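# Seat a tilted brick onto a base brick and release

## Task

Get the crooked brick to sit fully down on the base brick, then open the gripper and move the arms away. The brick must stay seated by itself afterwards; if it only stays because the robot is holding it, the goal is not met.

## Robot and tools

Robot: two arms, left_arm and right_arm, each with six joints and a parallel gripper. The arms face each other across a table; left_arm's base is on the +y side. The names say nothing about which side of an image an arm appears on. Joint order everywhere (rows, result lists): waist, shoulder, elbow, wrist pitch, wrist yaw, wrist roll.

Frame: one world frame shared by both arms, origin at table centre, +z up, tabletop at z = +0.020 m. Result state lines give each gripper's end_effector_position (m) and end_effector_quat_wxyz plus velocities (m/s, rad/s). The reported hand position can be a little wrong, worse at long reach. The gripper's fingers point along its own +x and close along its own y; the reported point lies between the pads, 3-4 cm behind the fingertips.

A row is always 14 numbers, each in [-1, 1], covering both arms even if one is idle: left_arm's six joint values then its opening, then the same seven for right_arm. Joint values are offsets, not poses, scaled so 1.0 equals 0.9615 rad for waist, shoulder and elbow, 1.713 rad for wrist pitch, 1.767 for wrist yaw, 1.728 for wrist roll. Opening is absolute, not an offset: +1 fully open (0.088 m pad gap), empty fingers meet near -0.80, lower values change nothing. Closing fully takes at least about 0.5 s.

Joint ranges (rad): waist -3.054..3.054, shoulder 0.000..3.142, elbow 0.000..2.356, wrist pitch -1.571..1.571, wrist yaw -1.571..1.571, wrist roll -3.142..3.142. Real ends can sit 0.010 rad either way. Asking a joint more than 0.010 rad beyond a stated end, counted from that action's starting angles, gets the action refused for both arms; if the first action of a call fails this against the last reported state, or any action is malformed, nothing in the call runs. A joint pushed onto its real end stops there, and the result may say "joint sent to its limit"; absence of that line proves nothing.

execute_actions(actions): a list of actions; each action is up to 15 rows, one row per 1/30 s step, the last row held to fill 15 steps (0.5 s per action). Joint offsets in every row are measured from the angles at the start of that action (for the first action, the last reported angles), not from the previous row. An empty list just returns state and images. Results include step readings of joint angles; HELD with an arm label means part of that arm's row was held back.

move(target, speed, blocking): target is one 14-number row; its joint offsets are taken from the "Joint positions" of the last result that showed them. All joints move in sync, so the hand follows a curve; duration 0.5-10 s, cut off at 10 s. speed (0.01-2 rad/s, default 0.5) caps the joint with the longest travel. Paths ignore obstacles and the other arm. The added "move:" line reports the ending (done, off_target, moving, held, fault), limits=held or none, and each arm's joint farthest from target. blocking=false returns after 0.5 s while motion continues; then only wait or stop are accepted until a result shows it ended. Faster moves hit harder; targets set further past a contact press harder. To keep pressing as before, command the offsets from Joint positions to Joint targets.

wait(seconds 0-10): lets time run with last commands held. stop(): brakes a running move (needs room; fingers keep moving). zoom_image(camera, region [x0,y0,x1,y1], at most 504x504 px): closer look at a camera's last image. Cameras: cam_head_left, cam_head_right, cam_high, cam_low, cam_left_wrist, cam_right_wrist, all 504x504; calibration is given but can be slightly off. finished_scene(scene): ends the numbered scene irreversibly; the brick must stay seated. Replying with no tool call ends everything.

Motion limits: each step a joint target stays within 0.211 rad (waist/shoulder/elbow), 0.213 (pitch), 0.267 (yaw), 0.228 (roll) of the measured angle, and targets putting the hand over 70 mm away are scaled back. Large offsets need several actions; re-command unfinished motion. Friction can leave joints short, so check positions after each move. "joint command not followed" means a clearance check altered joint targets.

Gripping: grip_measured is on the command scale; readings may be off about 1 mm and read narrower while squeezing. To hold, command about 0.07 below grip_measured. Force per pad about 34-49 N.

Avoid: knocking anything off the table (fails), arms hitting or pushing each other, hard slams, drops and very hard pushes. Load limits (N m): waist 16.6, shoulder 20.6, elbow 20.5, wrist pitch 5.42, yaw 5.4, roll 5.07; reaching one stops that arm 10 s. Holding loads heats motors (warning from 50 °C, hold at 95 °C, possible power loss). Expect occasional tugs on held parts or pushes on loose ones. Less robot time and smoother, lower-effort motion is better. Finish by opening the gripper and withdrawing.

Each tool is called after "Call:" by a JSON object that holds its "op" and its "data", one argument or row to a line.

## Session

Call:
{"op": "execute_actions", "data": {
  "actions": []
}}

Scene clock: 0.00 s.
left_arm: end_effector_position=(-0.0187, +0.1437, +0.3679) grip_measured=+1.000 end_effector_quat_wxyz=(+0.709, -0.023, -0.024, -0.704) end_effector_velocity=(+0.003, -0.000, -0.000) end_effector_angular_velocity=(-0.002, -0.006, +0.020) | right_arm: end_effector_position=(+0.0348, -0.3319, +0.2163) grip_measured=+0.984 end_effector_quat_wxyz=(+0.647, +0.268, +0.693, +0.171) end_effector_velocity=(-0.002, -0.001, -0.002) end_effector_angular_velocity=(-0.000, +0.001, +0.018)
Joint names: [waist, shoulder, elbow, wrist pitch, wrist yaw, wrist roll]
Joint positions: left_arm=[ 0.001  0.842  0.657  0.251 -0.006  0.002  0.088] | right_arm=[-1.006  0.66   0.813 -1.366 -0.535  0.808  0.087]
Joint velocities: left_arm=[-0.002  0.002 -0.002  0.007 -0.022  0.007  0.   ] | right_arm=[-0.002 -0.002 -0.007 -0.007 -0.007 -0.022 -0.   ]
Motor temperatures (°C, as the motors report them): left_arm=[19 21 21 21 19 22] | right_arm=[20 20 21 19 20 20]
Heat: left arm: hottest wrist roll 22 °C (+0.0 °C/min); right arm: hottest elbow 21 °C (+0.0 °C/min).
Joint targets: left_arm=[0.001 0.842 0.657 0.251 -0.006 0.002] | right_arm=[-1.006 0.660 0.813 -1.366 -0.535 0.808]

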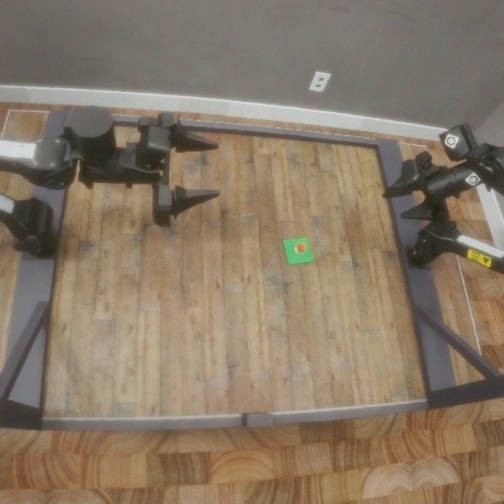

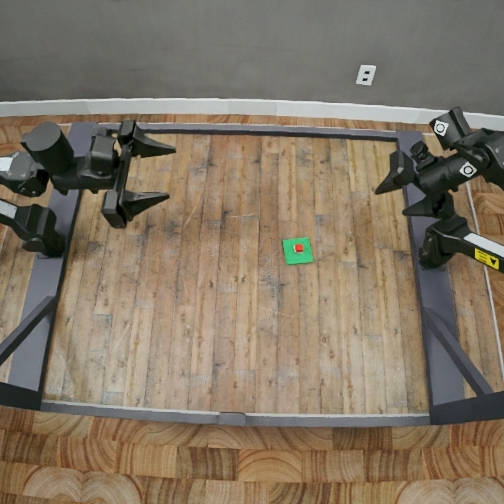

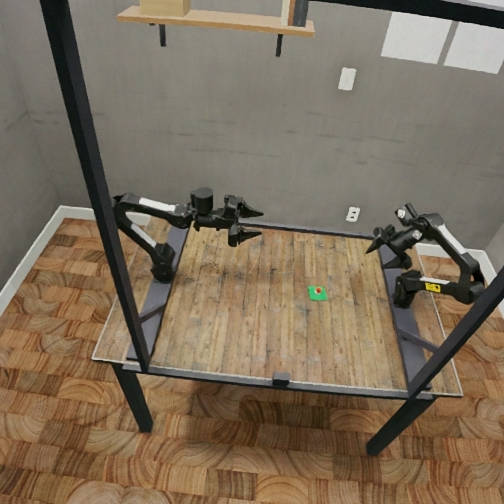

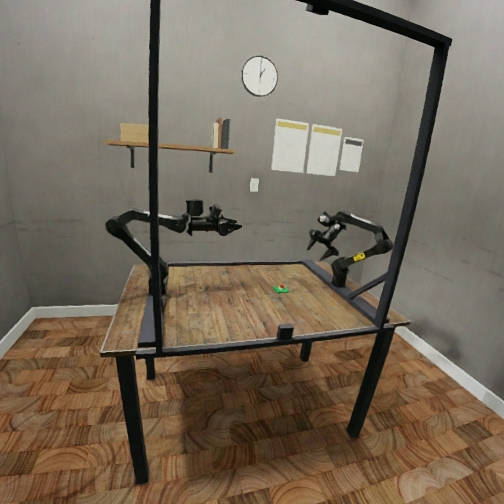

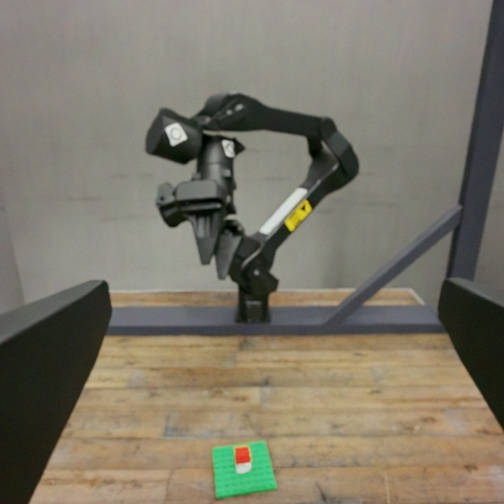

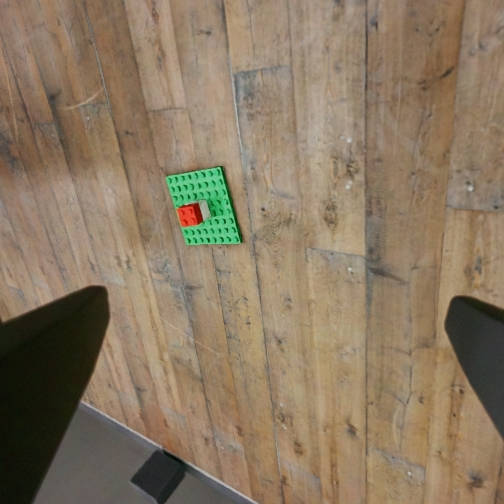

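Call:
{"op": "zoom_image", "data": {
  "camera": "cam_right_wrist",
  "region": [140, 150, 260, 270]
}}

Call:
{"op": "zoom_image", "data": {
  "camera": "cam_head_right",
  "region": [260, 210, 340, 290]
}}

Call:
{"op": "zoom_image", "data": {
  "camera": "cam_left_wrist",
  "region": [190, 414, 300, 504]
}}

Call:
{"op": "zoom_image", "data": {
  "camera": "cam_low",
  "region": [250, 260, 310, 320]
}}

Region (140, 150, 260, 270) of cam_right_wrist's 504x504 image, scaled by 4.200, with more detail than that image has.

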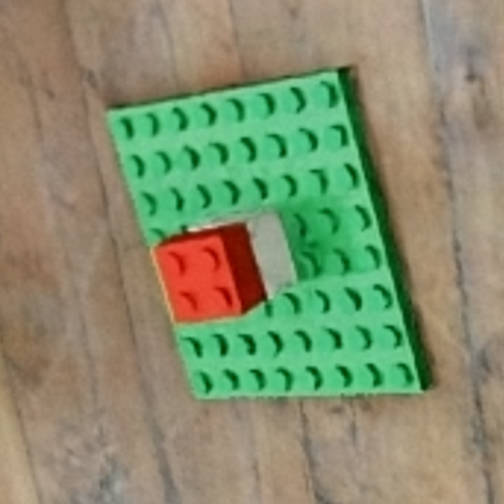

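Region (260, 210, 340, 290) of cam_head_right's 504x504 image, scaled by 6.300, with more detail than that image has.

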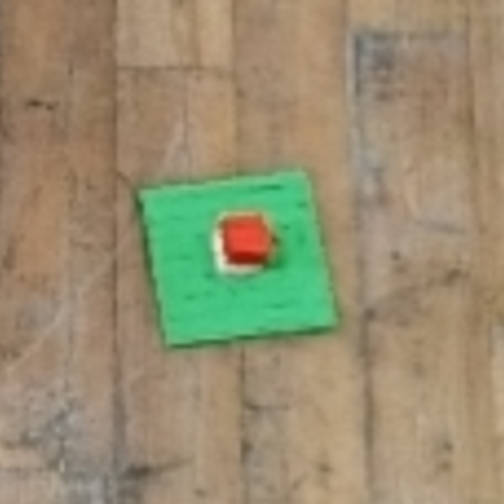

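Region (190, 414, 300, 504) of cam_left_wrist's 504x504 image, scaled by 4.582, with more detail than that image has; it fills the top 412 rows of this view, and the rest is white.

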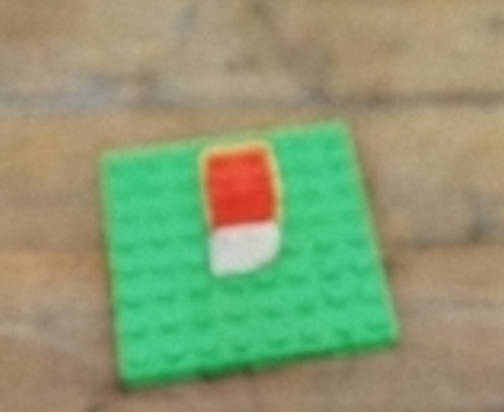

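Region (250, 260, 310, 320) of cam_low's 504x504 image, scaled by 8.400, with more detail than that image has.

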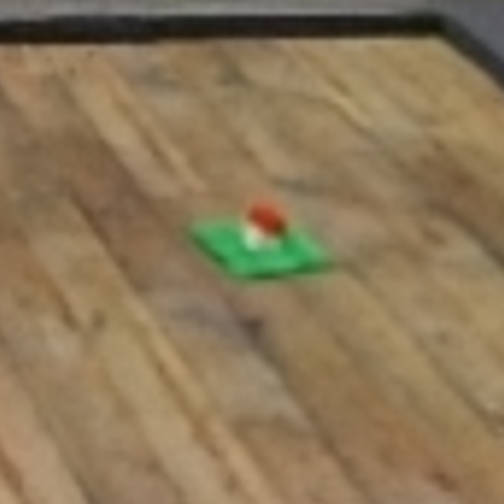

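Call:
{"op": "move", "data": {
  "target": [0,0,0,0,0,0,1, 0.994,0.95,0.601,0.123,0.303,-0.468,-1],
  "speed": 1.0
}}

Call:
{"op": "move", "data": {
  "target": [0,0,0,0,0,0,1, 0,0.243,0,0,0,0,-1],
  "speed": 0.6
}}

Scene clock: 26.47 s.
left_arm: end_effector_position=(-0.0187, +0.1437, +0.3679) grip_measured=+1.000 end_effector_quat_wxyz=(+0.709, -0.023, -0.024, -0.704) end_effector_velocity=(-0.001, +0.001, +0.000) end_effector_angular_velocity=(+0.002, +0.008, -0.001) | right_arm: end_effector_position=(-0.0034, -0.1390, +0.2069) grip_measured=-0.814 end_effector_quat_wxyz=(+0.568, -0.427, +0.455, +0.537) end_effector_velocity=(-0.000, -0.002, -0.002) end_effector_angular_velocity=(-0.012, +0.006, +0.006)
Joint names: [waist, shoulder, elbow, wrist pitch, wrist yaw, wrist roll]
Joint positions: left_arm=[ 0.001  0.842  0.657  0.251 -0.006  0.002  0.088] | right_arm=[-0.053  1.565  1.377 -1.159 -0.003  0.005  0.   ]
Joint velocities: left_arm=[-0.007 -0.002  0.002 -0.007 -0.007 -0.007  0.   ] | right_arm=[-0.002  0.002 -0.002 -0.007 -0.007 -0.007  0.   ]
Motor temperatures (°C, as the motors report them): left_arm=[19 21 25 24 19 22] | right_arm=[20 20 23 20 20 20]
Heat: left arm: hottest elbow 25 °C (+6.8 °C/min); right arm: hottest elbow 23 °C (+4.5 °C/min).
Joint targets: left_arm=[0.001 0.842 0.657 0.251 -0.006 0.002] | right_arm=[-0.050 1.574 1.391 -1.156 0.000 -0.000]
move: off_target (right_arm); limits=none; left_arm: farthest joint: the waist, 0.000 radians from its target (0.000 radians at the start); right_arm: farthest joint: the elbow, 0.014 radians from its target (0.578 radians at the start)
camera_calibration (this result's frames):
cam_right_wrist: T_world_to_cam=[[0.998947, -0.0180568, 0.0421761, 0.00104775], [-0.0249192, -0.985415, 0.168333, -0.145339], [0.0385214, -0.169206, -0.984828, 0.248522], [0, 0, 0, 1]] pos_world=[-0.0142418, -0.101148, 0.269173]

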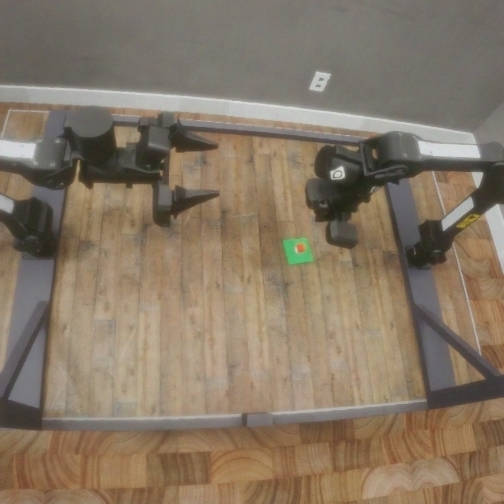

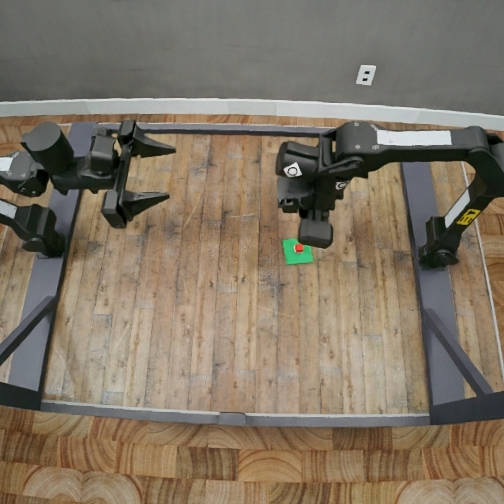

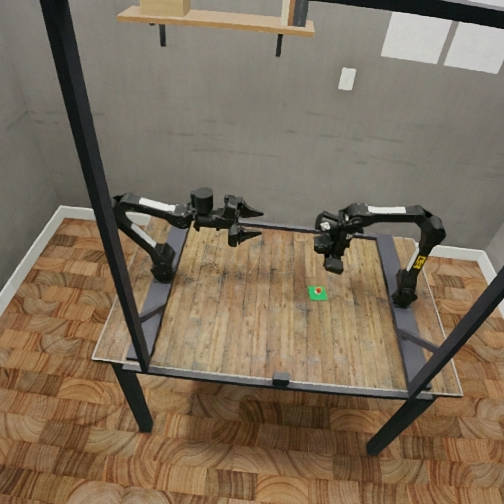

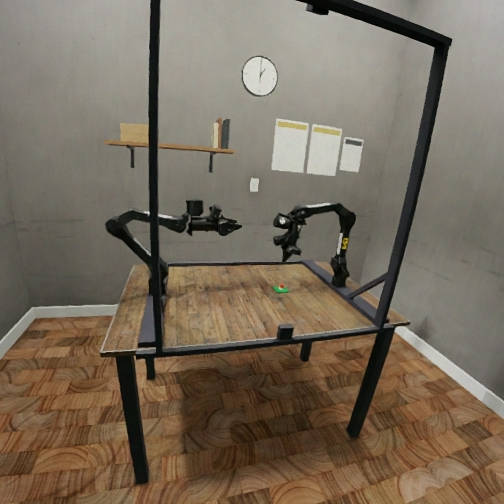

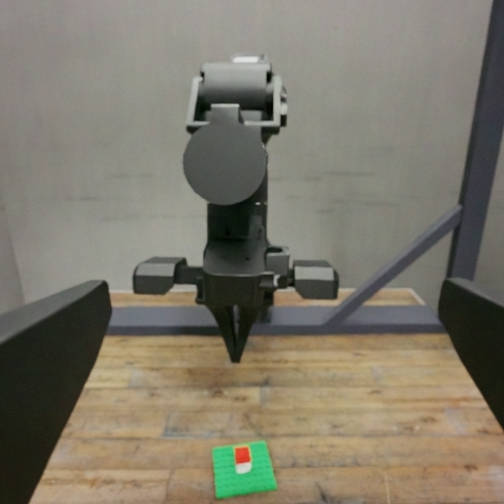

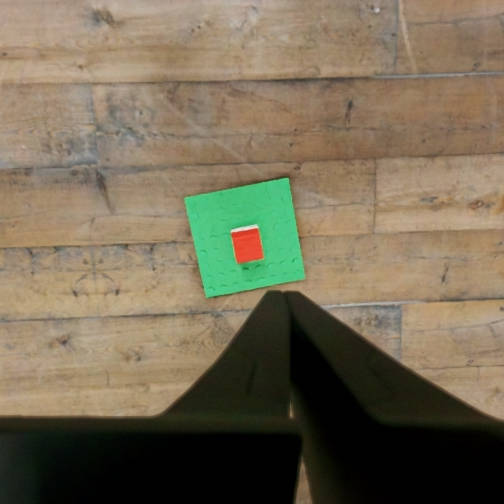

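Scene clock: 27.33 s.
left_arm: end_effector_position=(-0.0187, +0.1437, +0.3679) grip_measured=+1.000 end_effector_quat_wxyz=(+0.709, -0.023, -0.024, -0.704) end_effector_velocity=(-0.003, +0.001, +0.004) end_effector_angular_velocity=(-0.022, -0.008, -0.014) | right_arm: end_effector_position=(-0.0030, -0.1322, +0.1384) grip_measured=-0.814 end_effector_quat_wxyz=(+0.513, -0.485, +0.515, +0.485) end_effector_velocity=(-0.000, -0.002, +0.000) end_effector_angular_velocity=(-0.007, +0.008, +0.020)
Joint names: [waist, shoulder, elbow, wrist pitch, wrist yaw, wrist roll]
Joint positions: left_arm=[ 0.001  0.842  0.657  0.251 -0.006  0.002  0.088] | right_arm=[-0.053  1.791  1.377 -1.159 -0.003  0.005  0.   ]
Joint velocities: left_arm=[-0.007 -0.002 -0.002  0.022  0.007  0.007  0.   ] | right_arm=[-0.002 -0.002 -0.002 -0.007 -0.007 -0.022  0.   ]
Motor temperatures (°C, as the motors report them): left_arm=[19 21 25 24 19 22] | right_arm=[20 20 23 20 20 20]
Heat: left arm: hottest elbow 25 °C (+6.6 °C/min); right arm: hottest elbow 23 °C (+4.4 °C/min).
Joint targets: left_arm=[0.001 0.842 0.657 0.251 -0.006 0.002] | right_arm=[-0.053 1.799 1.377 -1.159 -0.003 0.005]
move: done; limits=none; left_arm: farthest joint: the waist, 0.000 radians from its target (0.000 radians at the start); right_arm: farthest joint: the shoulder, 0.008 radians from its target (0.233 radians at the start)
camera_calibration (this result's frames):
cam_right_wrist: T_world_to_cam=[[0.999401, -0.0095283, 0.0332664, 0.00605817], [-0.0215927, -0.922937, 0.384344, -0.14874], [0.0270407, -0.384832, -0.92259, 0.145089], [0, 0, 0, 1]] pos_world=[-0.0131895, -0.0813853, 0.190823]

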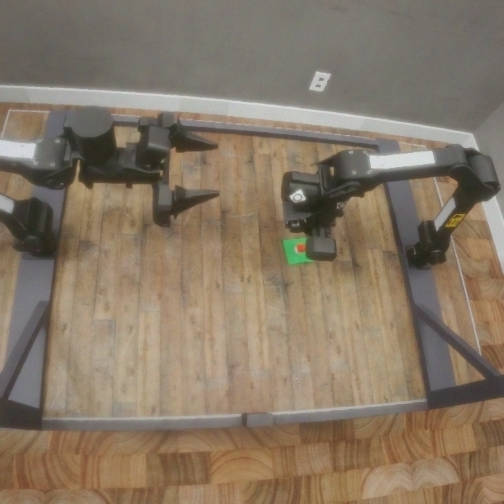

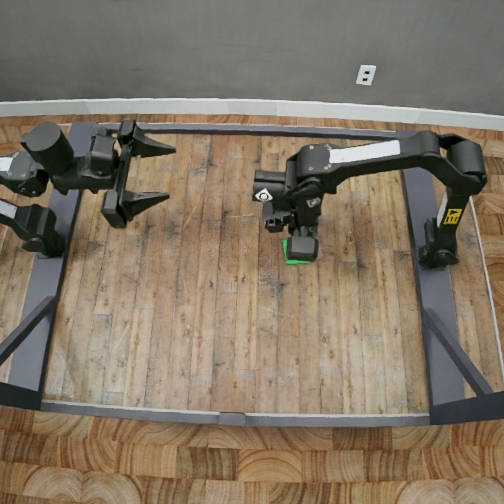

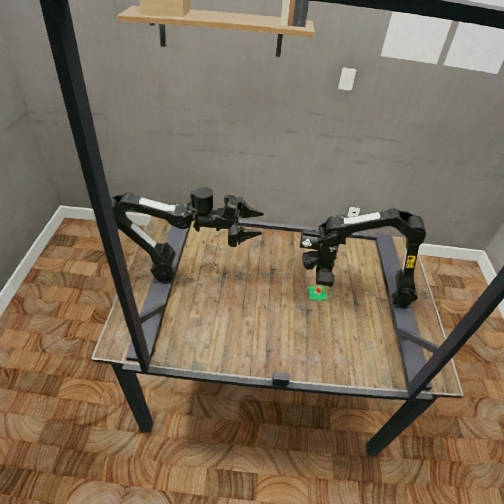

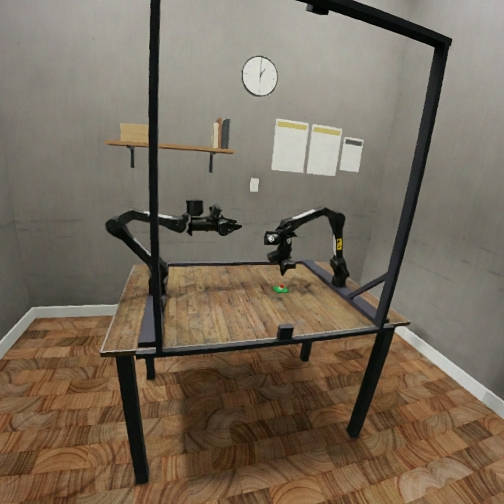

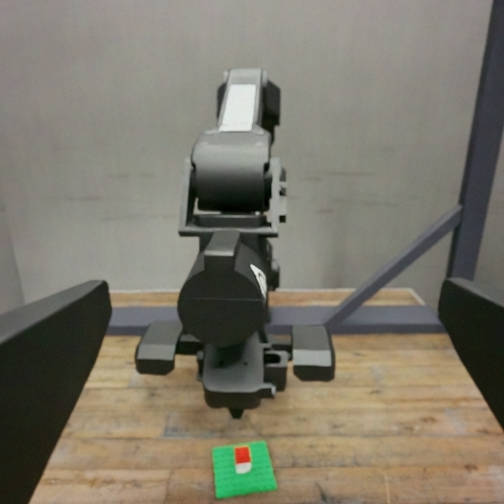

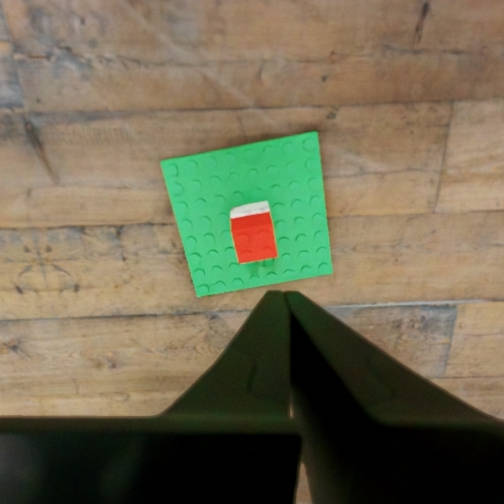

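Call:
{"op": "zoom_image", "data": {
  "camera": "cam_right_wrist",
  "region": [190, 170, 330, 310]
}}

Region (190, 170, 330, 310) of cam_right_wrist's 504x504 image, scaled by 3.600, with more detail than that image has.

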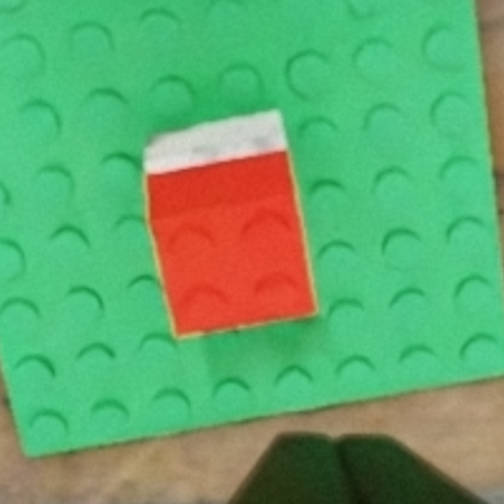

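Call:
{"op": "move", "data": {
  "target": [0,0,0,0,0,0,1, 0.018,0.012,-0.172,0.104,0,0,-1],
  "speed": 0.3
}}

Scene clock: 46.73 s.
left_arm: end_effector_position=(-0.0187, +0.1437, +0.3679) grip_measured=+1.000 end_effector_quat_wxyz=(+0.709, -0.023, -0.024, -0.704) end_effector_velocity=(+0.000, +0.000, -0.002) end_effector_angular_velocity=(+0.007, +0.008, +0.004) | right_arm: end_effector_position=(-0.0079, -0.1380, +0.0988) grip_measured=-0.814 end_effector_quat_wxyz=(+0.513, -0.485, +0.508, +0.493) end_effector_velocity=(-0.002, +0.001, +0.000) end_effector_angular_velocity=(+0.008, +0.007, -0.005)
Joint names: [waist, shoulder, elbow, wrist pitch, wrist yaw, wrist roll]
Joint positions: left_arm=[ 0.001  0.842  0.657  0.251 -0.006  0.002  0.088] | right_arm=[-0.039  1.795  1.22  -0.983 -0.003  0.005  0.   ]
Joint velocities: left_arm=[-0.002 -0.002 -0.002 -0.007 -0.007 -0.007  0.   ] | right_arm=[ 0.002 -0.002 -0.002  0.007 -0.007  0.007  0.   ]
Motor temperatures (°C, as the motors report them): left_arm=[19 21 26 25 19 22] | right_arm=[20 22 24 20 20 20]
Heat: left arm: hottest elbow 26 °C (+5.1 °C/min); right arm: hottest elbow 24 °C (+3.9 °C/min).
Joint targets: left_arm=[0.001 0.842 0.657 0.251 -0.006 0.002] | right_arm=[-0.036 1.803 1.211 -0.980 -0.003 0.005]
move: done; limits=none; left_arm: farthest joint: the waist, 0.000 radians from its target (0.000 radians at the start); right_arm: farthest joint: the elbow, 0.009 radians from its target (0.165 radians at the start)
camera_calibration (this result's frames):
cam_right_wrist: T_world_to_cam=[[0.999418, 0.00410481, 0.0338788, 0.0139646], [-0.00877244, -0.928479, 0.371281, -0.138316], [0.0329798, -0.371362, -0.927902, 0.108897], [0, 0, 0, 1]] pos_world=[-0.0187612, -0.0880404, 0.151927]

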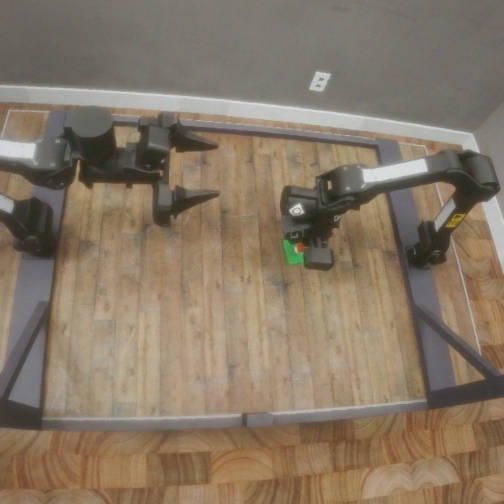

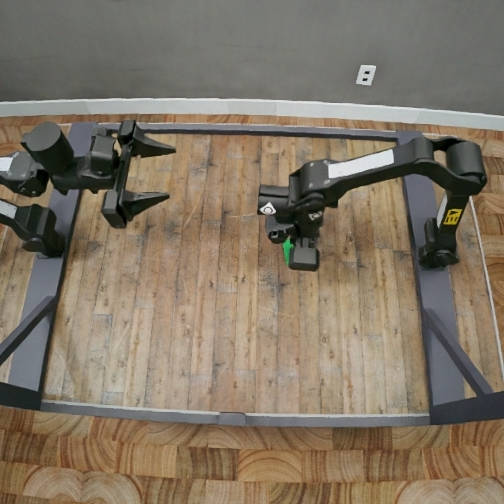

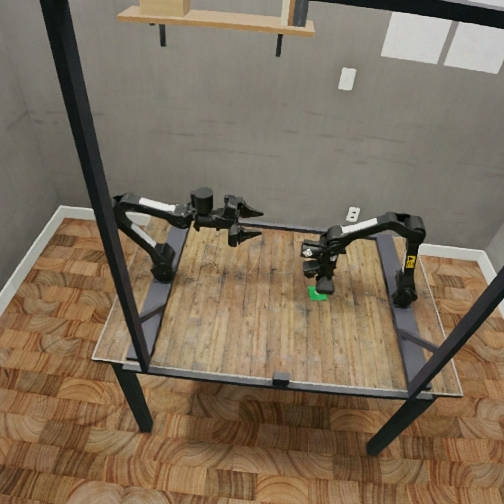

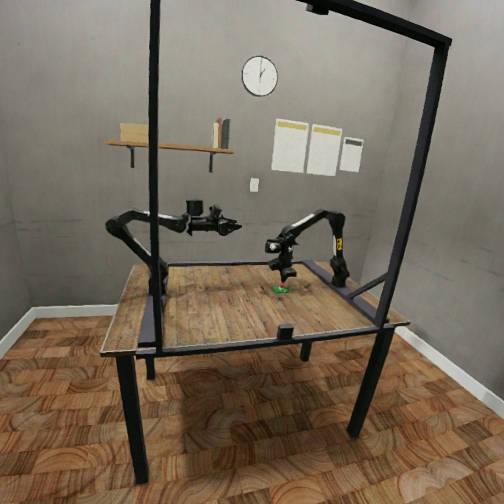

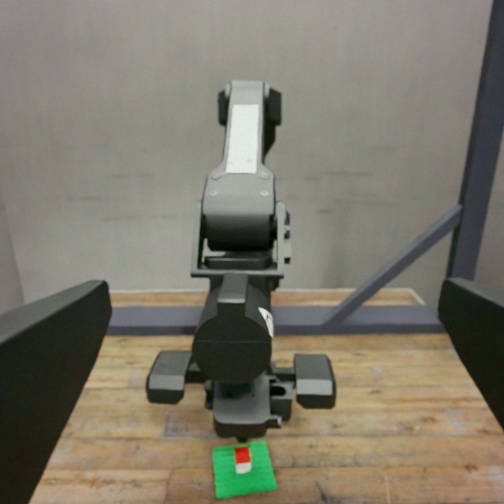

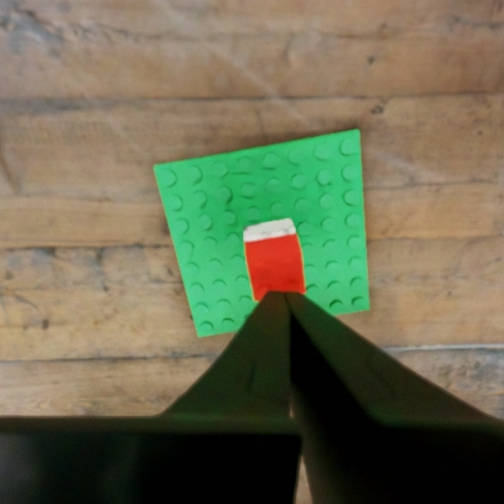

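Call:
{"op": "move", "data": {
  "target": [0,0,0,0,0,0,1, 0.006,0.028,-0.053,0.037,0,0,-1],
  "speed": 0.1
}}

Call:
{"op": "zoom_image", "data": {
  "camera": "cam_left_wrist",
  "region": [190, 404, 300, 504]
}}

Call:
{"op": "zoom_image", "data": {
  "camera": "cam_low",
  "region": [250, 260, 310, 320]
}}

Scene clock: 55.80 s.
left_arm: end_effector_position=(-0.0187, +0.1437, +0.3679) grip_measured=+1.000 end_effector_quat_wxyz=(+0.709, -0.023, -0.024, -0.704) end_effector_velocity=(-0.001, +0.001, +0.000) end_effector_angular_velocity=(+0.002, +0.008, -0.001) | right_arm: end_effector_position=(-0.0088, -0.1378, +0.0851) grip_measured=-0.814 end_effector_quat_wxyz=(+0.514, -0.485, +0.506, +0.494) end_effector_velocity=(-0.000, -0.002, +0.000) end_effector_angular_velocity=(-0.007, +0.007, +0.020)
Joint names: [waist, shoulder, elbow, wrist pitch, wrist yaw, wrist roll]
Joint positions: left_arm=[ 0.001  0.842  0.657  0.251 -0.006  0.002  0.088] | right_arm=[-0.036  1.811  1.181 -0.924 -0.003  0.005  0.   ]
Joint velocities: left_arm=[-0.007 -0.002  0.002 -0.007 -0.007 -0.007  0.   ] | right_arm=[-0.002 -0.002 -0.002 -0.007 -0.007 -0.022  0.   ]
Motor temperatures (°C, as the motors report them): left_arm=[19 21 27 26 19 22] | right_arm=[20 23 24 20 20 20]
Heat: left arm: hottest elbow 27 °C (+5.4 °C/min); right arm: hottest elbow 24 °C (+3.2 °C/min).
Joint targets: left_arm=[0.001 0.842 0.657 0.251 -0.006 0.002] | right_arm=[-0.033 1.822 1.170 -0.920 -0.003 0.005]
move: off_target (right_arm); limits=none; left_arm: farthest joint: the waist, 0.000 radians from its target (0.000 radians at the start); right_arm: farthest joint: the elbow, 0.012 radians from its target (0.051 radians at the start)
camera_calibration (this result's frames):
cam_right_wrist: T_world_to_cam=[[0.999394, 0.00698639, 0.0340924, 0.0157749], [-0.00600478, -0.93033, 0.366674, -0.132898], [0.0342789, -0.366657, -0.929725, 0.0971171], [0, 0, 0, 1]] pos_world=[-0.0198924, -0.0881408, 0.138485]

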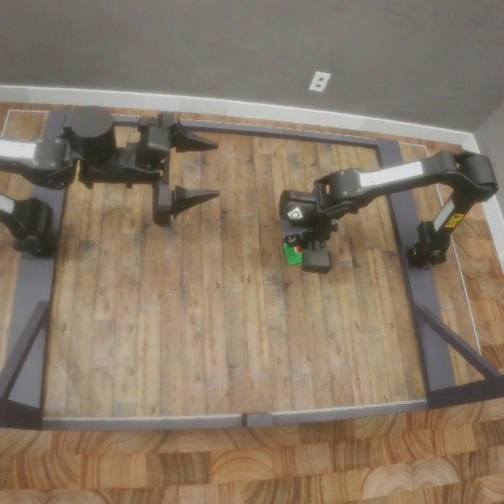

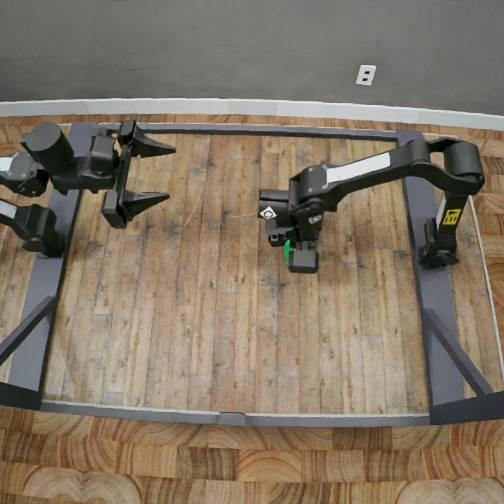

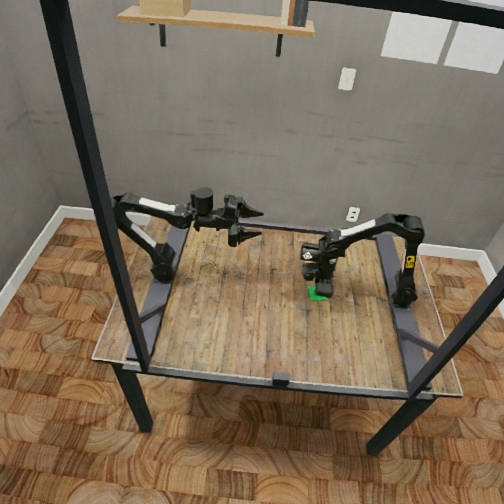

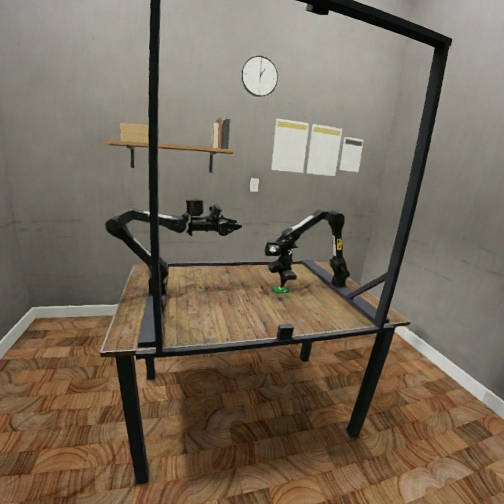

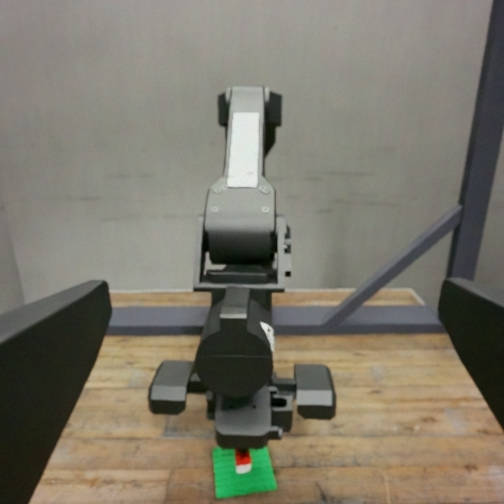

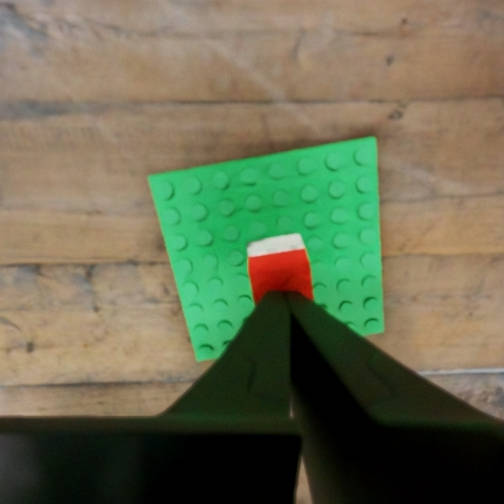

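Region (190, 404, 300, 504) of cam_left_wrist's 504x504 image, scaled by 4.582, with more detail than that image has; it fills the top 458 rows of this view, and the rest is white.

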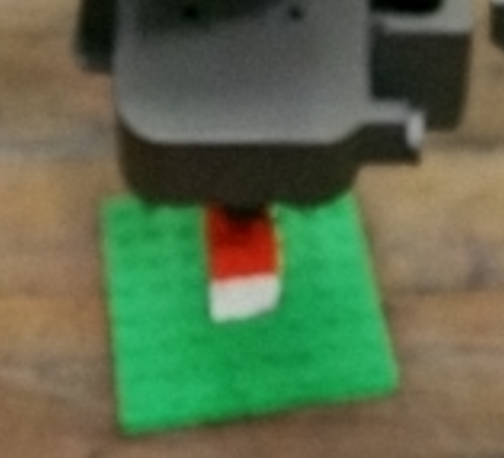

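Region (250, 260, 310, 320) of cam_low's 504x504 image, scaled by 8.400, with more detail than that image has.

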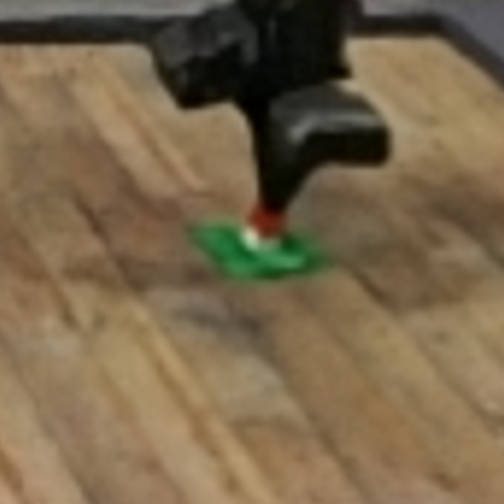

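Nearly touching; press down slowly.

Call:
{"op": "move", "data": {
  "target": [0,0,0,0,0,0,1, 0,0.024,-0.04,0.024,0,0,-1],
  "speed": 0.04
}}

Scene clock: 60.23 s.
left_arm: end_effector_position=(-0.0187, +0.1437, +0.3679) grip_measured=+1.000 end_effector_quat_wxyz=(+0.709, -0.023, -0.024, -0.704) end_effector_velocity=(+0.000, +0.000, -0.002) end_effector_angular_velocity=(+0.007, +0.008, +0.004) | right_arm: end_effector_position=(-0.0089, -0.1382, +0.0817) grip_measured=-0.814 end_effector_quat_wxyz=(+0.516, -0.483, +0.505, +0.496) end_effector_velocity=(-0.000, -0.003, -0.001) end_effector_angular_velocity=(-0.012, +0.008, +0.005)
Joint names: [waist, shoulder, elbow, wrist pitch, wrist yaw, wrist roll]
Joint positions: left_arm=[ 0.001  0.842  0.657  0.251 -0.006  0.002  0.088] | right_arm=[-0.036  1.809  1.164 -0.901 -0.003  0.005  0.   ]
Joint velocities: left_arm=[-0.002 -0.002 -0.002 -0.007 -0.007 -0.007  0.   ] | right_arm=[-0.002  0.002 -0.002 -0.007 -0.007 -0.007  0.   ]
Motor temperatures (°C, as the motors report them): left_arm=[19 21 27 26 19 22] | right_arm=[20 23 23 20 20 20]
Heat: left arm: hottest elbow 27 °C (+5.1 °C/min); right arm: hottest shoulder 23 °C (+2.0 °C/min).
Joint targets: left_arm=[0.001 0.842 0.657 0.251 -0.006 0.002] | right_arm=[-0.036 1.834 1.143 -0.883 -0.002 0.005]
move: off_target (right_arm); limits=none; left_arm: farthest joint: the waist, 0.000 radians from its target (0.000 radians at the start); right_arm: farthest joint: the shoulder, 0.025 radians from its target (0.023 radians at the start)
camera_calibration (this result's frames):
cam_right_wrist: T_world_to_cam=[[0.999385, 0.00673832, 0.034403, 0.015848], [-0.00609963, -0.932962, 0.359924, -0.131833], [0.034522, -0.359913, -0.932347, 0.0949624], [0, 0, 0, 1]] pos_world=[-0.0199207, -0.0889242, 0.135443]

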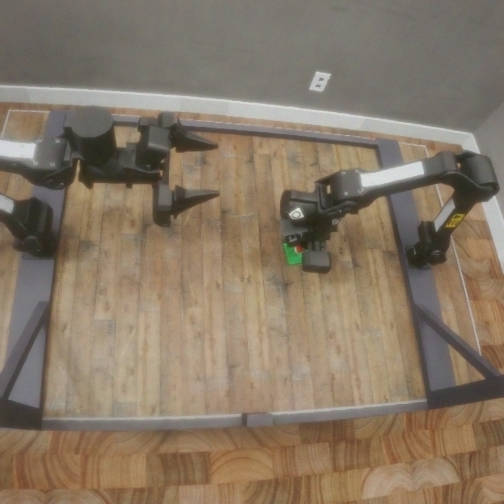

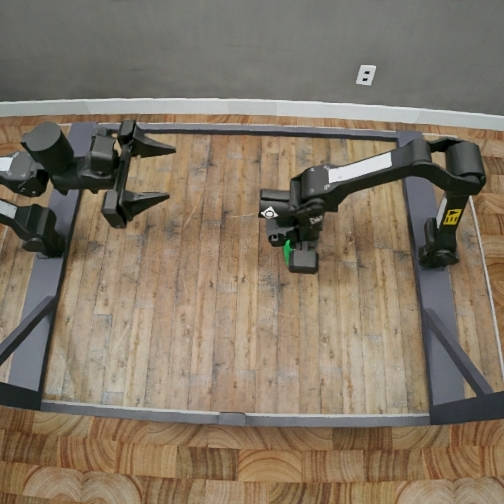

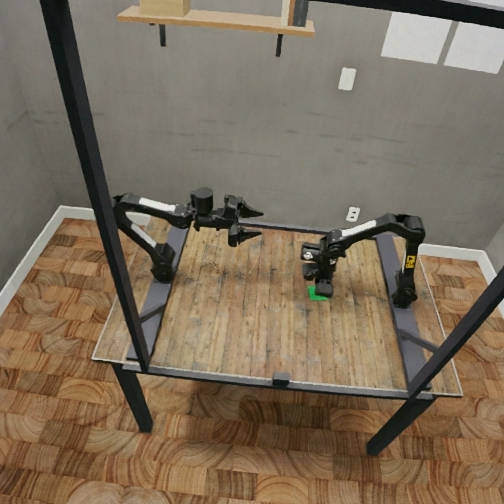

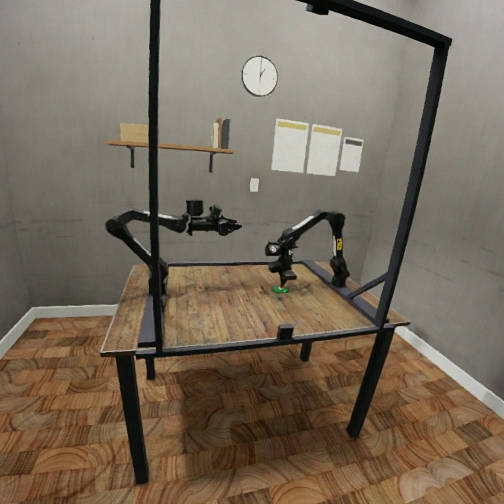

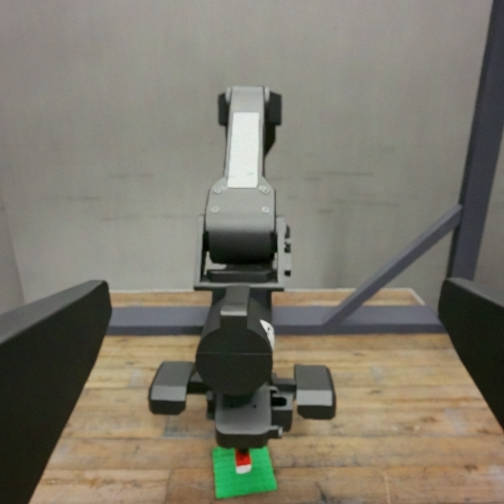

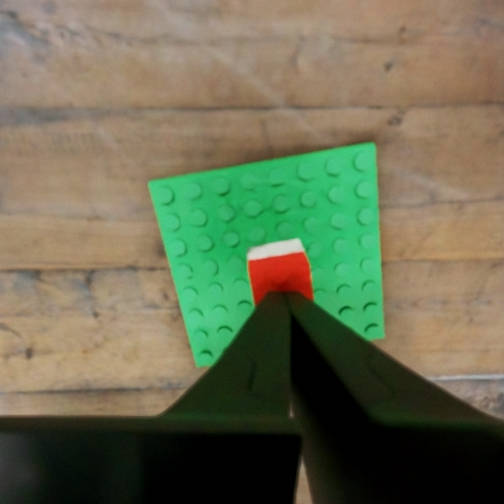

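In contact. Press harder.

Call:
{"op": "move", "data": {
  "target": [0,0,0,0,0,0,1, 0,0.06,-0.045,0.01,0,0,-1],
  "speed": 0.05
}}

Call:
{"op": "zoom_image", "data": {
  "camera": "cam_right_wrist",
  "region": [210, 200, 350, 340]
}}

Scene clock: 75.80 s.
left_arm: end_effector_position=(-0.0187, +0.1437, +0.3679) grip_measured=+1.000 end_effector_quat_wxyz=(+0.709, -0.023, -0.024, -0.704) end_effector_velocity=(+0.002, +0.000, -0.002) end_effector_angular_velocity=(+0.007, +0.008, +0.009) | right_arm: end_effector_position=(-0.0089, -0.1395, +0.0797) grip_measured=-0.814 end_effector_quat_wxyz=(+0.515, -0.484, +0.506, +0.495) end_effector_velocity=(-0.000, -0.004, -0.001) end_effector_angular_velocity=(-0.012, +0.008, +0.005)
Joint names: [waist, shoulder, elbow, wrist pitch, wrist yaw, wrist roll]
Joint positions: left_arm=[ 0.001  0.842  0.657  0.251 -0.006  0.002  0.088] | right_arm=[-0.036  1.811  1.158 -0.898 -0.003  0.005  0.   ]
Joint velocities: left_arm=[ 0.002 -0.002 -0.002 -0.007 -0.007 -0.007  0.   ] | right_arm=[-0.002 -0.002 -0.007 -0.007 -0.007 -0.007  0.   ]
Motor temperatures (°C, as the motors report them): left_arm=[19 21 28 27 19 22] | right_arm=[20 23 23 22 20 20]
Heat: left arm: hottest elbow 28 °C (+4.0 °C/min); right arm: hottest shoulder 23 °C (+1.0 °C/min).
Joint targets: left_arm=[0.001 0.842 0.657 0.251 -0.006 0.002] | right_arm=[-0.036 1.866 1.121 -0.884 -0.003 0.005]
move: off_target (right_arm); limits=none; left_arm: farthest joint: the waist, 0.000 radians from its target (0.000 radians at the start); right_arm: farthest joint: the shoulder, 0.056 radians from its target (0.058 radians at the start)
camera_calibration (this result's frames):
cam_right_wrist: T_world_to_cam=[[0.999391, 0.00689525, 0.034207, 0.0160103], [-0.00603993, -0.931305, 0.364189, -0.132447], [0.0343684, -0.364174, -0.930696, 0.0919037], [0, 0, 0, 1]] pos_world=[-0.0199591, -0.0899902, 0.133223]

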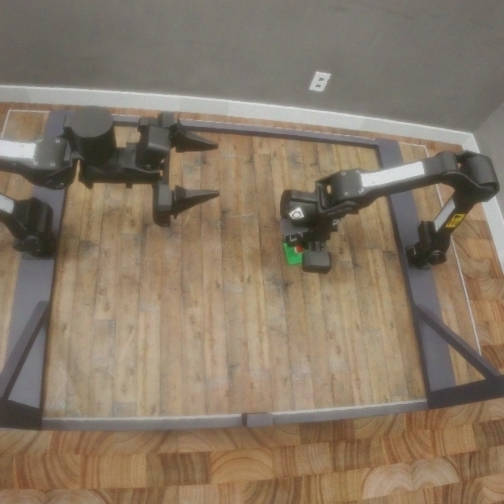

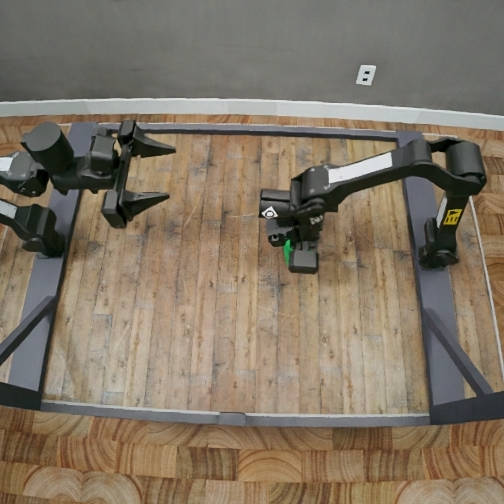

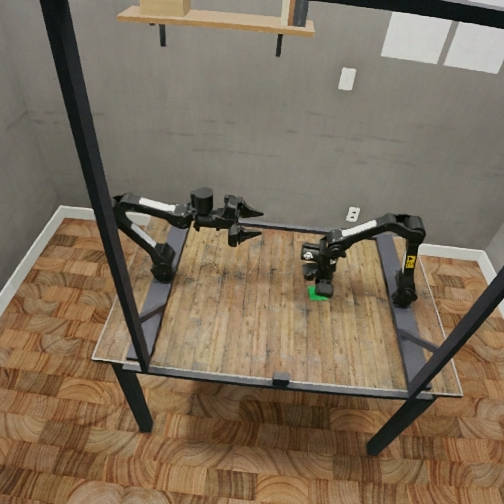

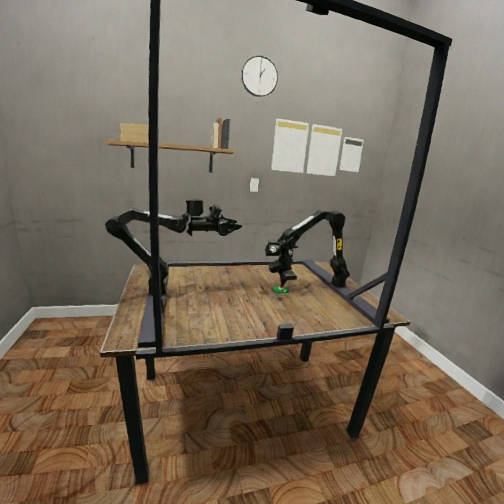

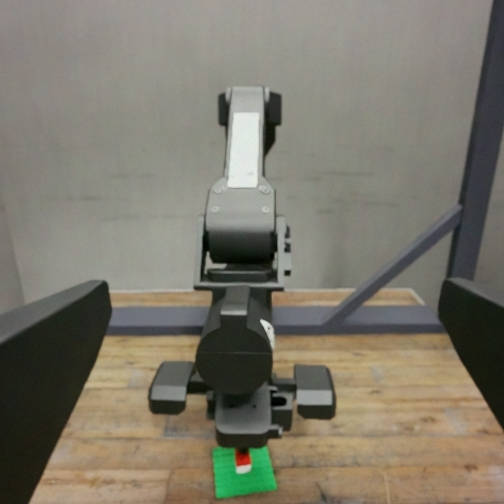

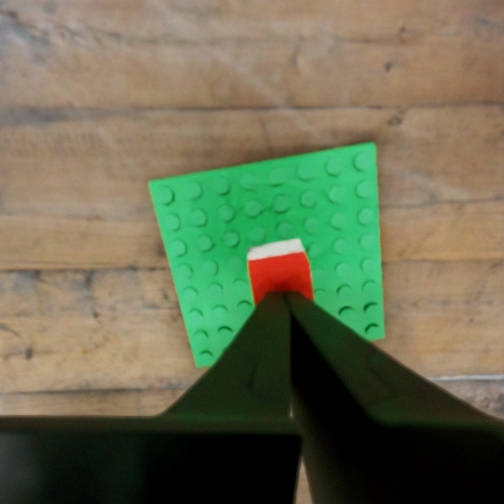

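Region (210, 200, 350, 340) of cam_right_wrist's 504x504 image, scaled by 3.600, with more detail than that image has.

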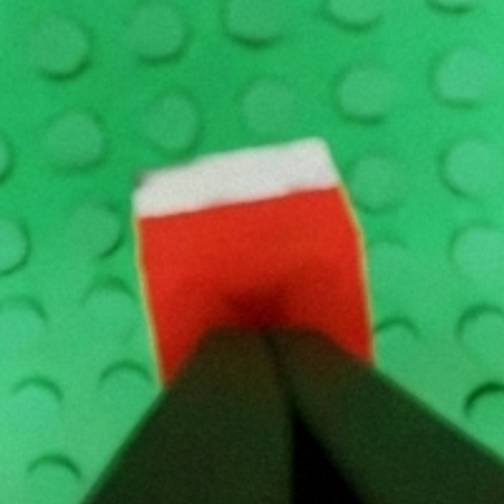

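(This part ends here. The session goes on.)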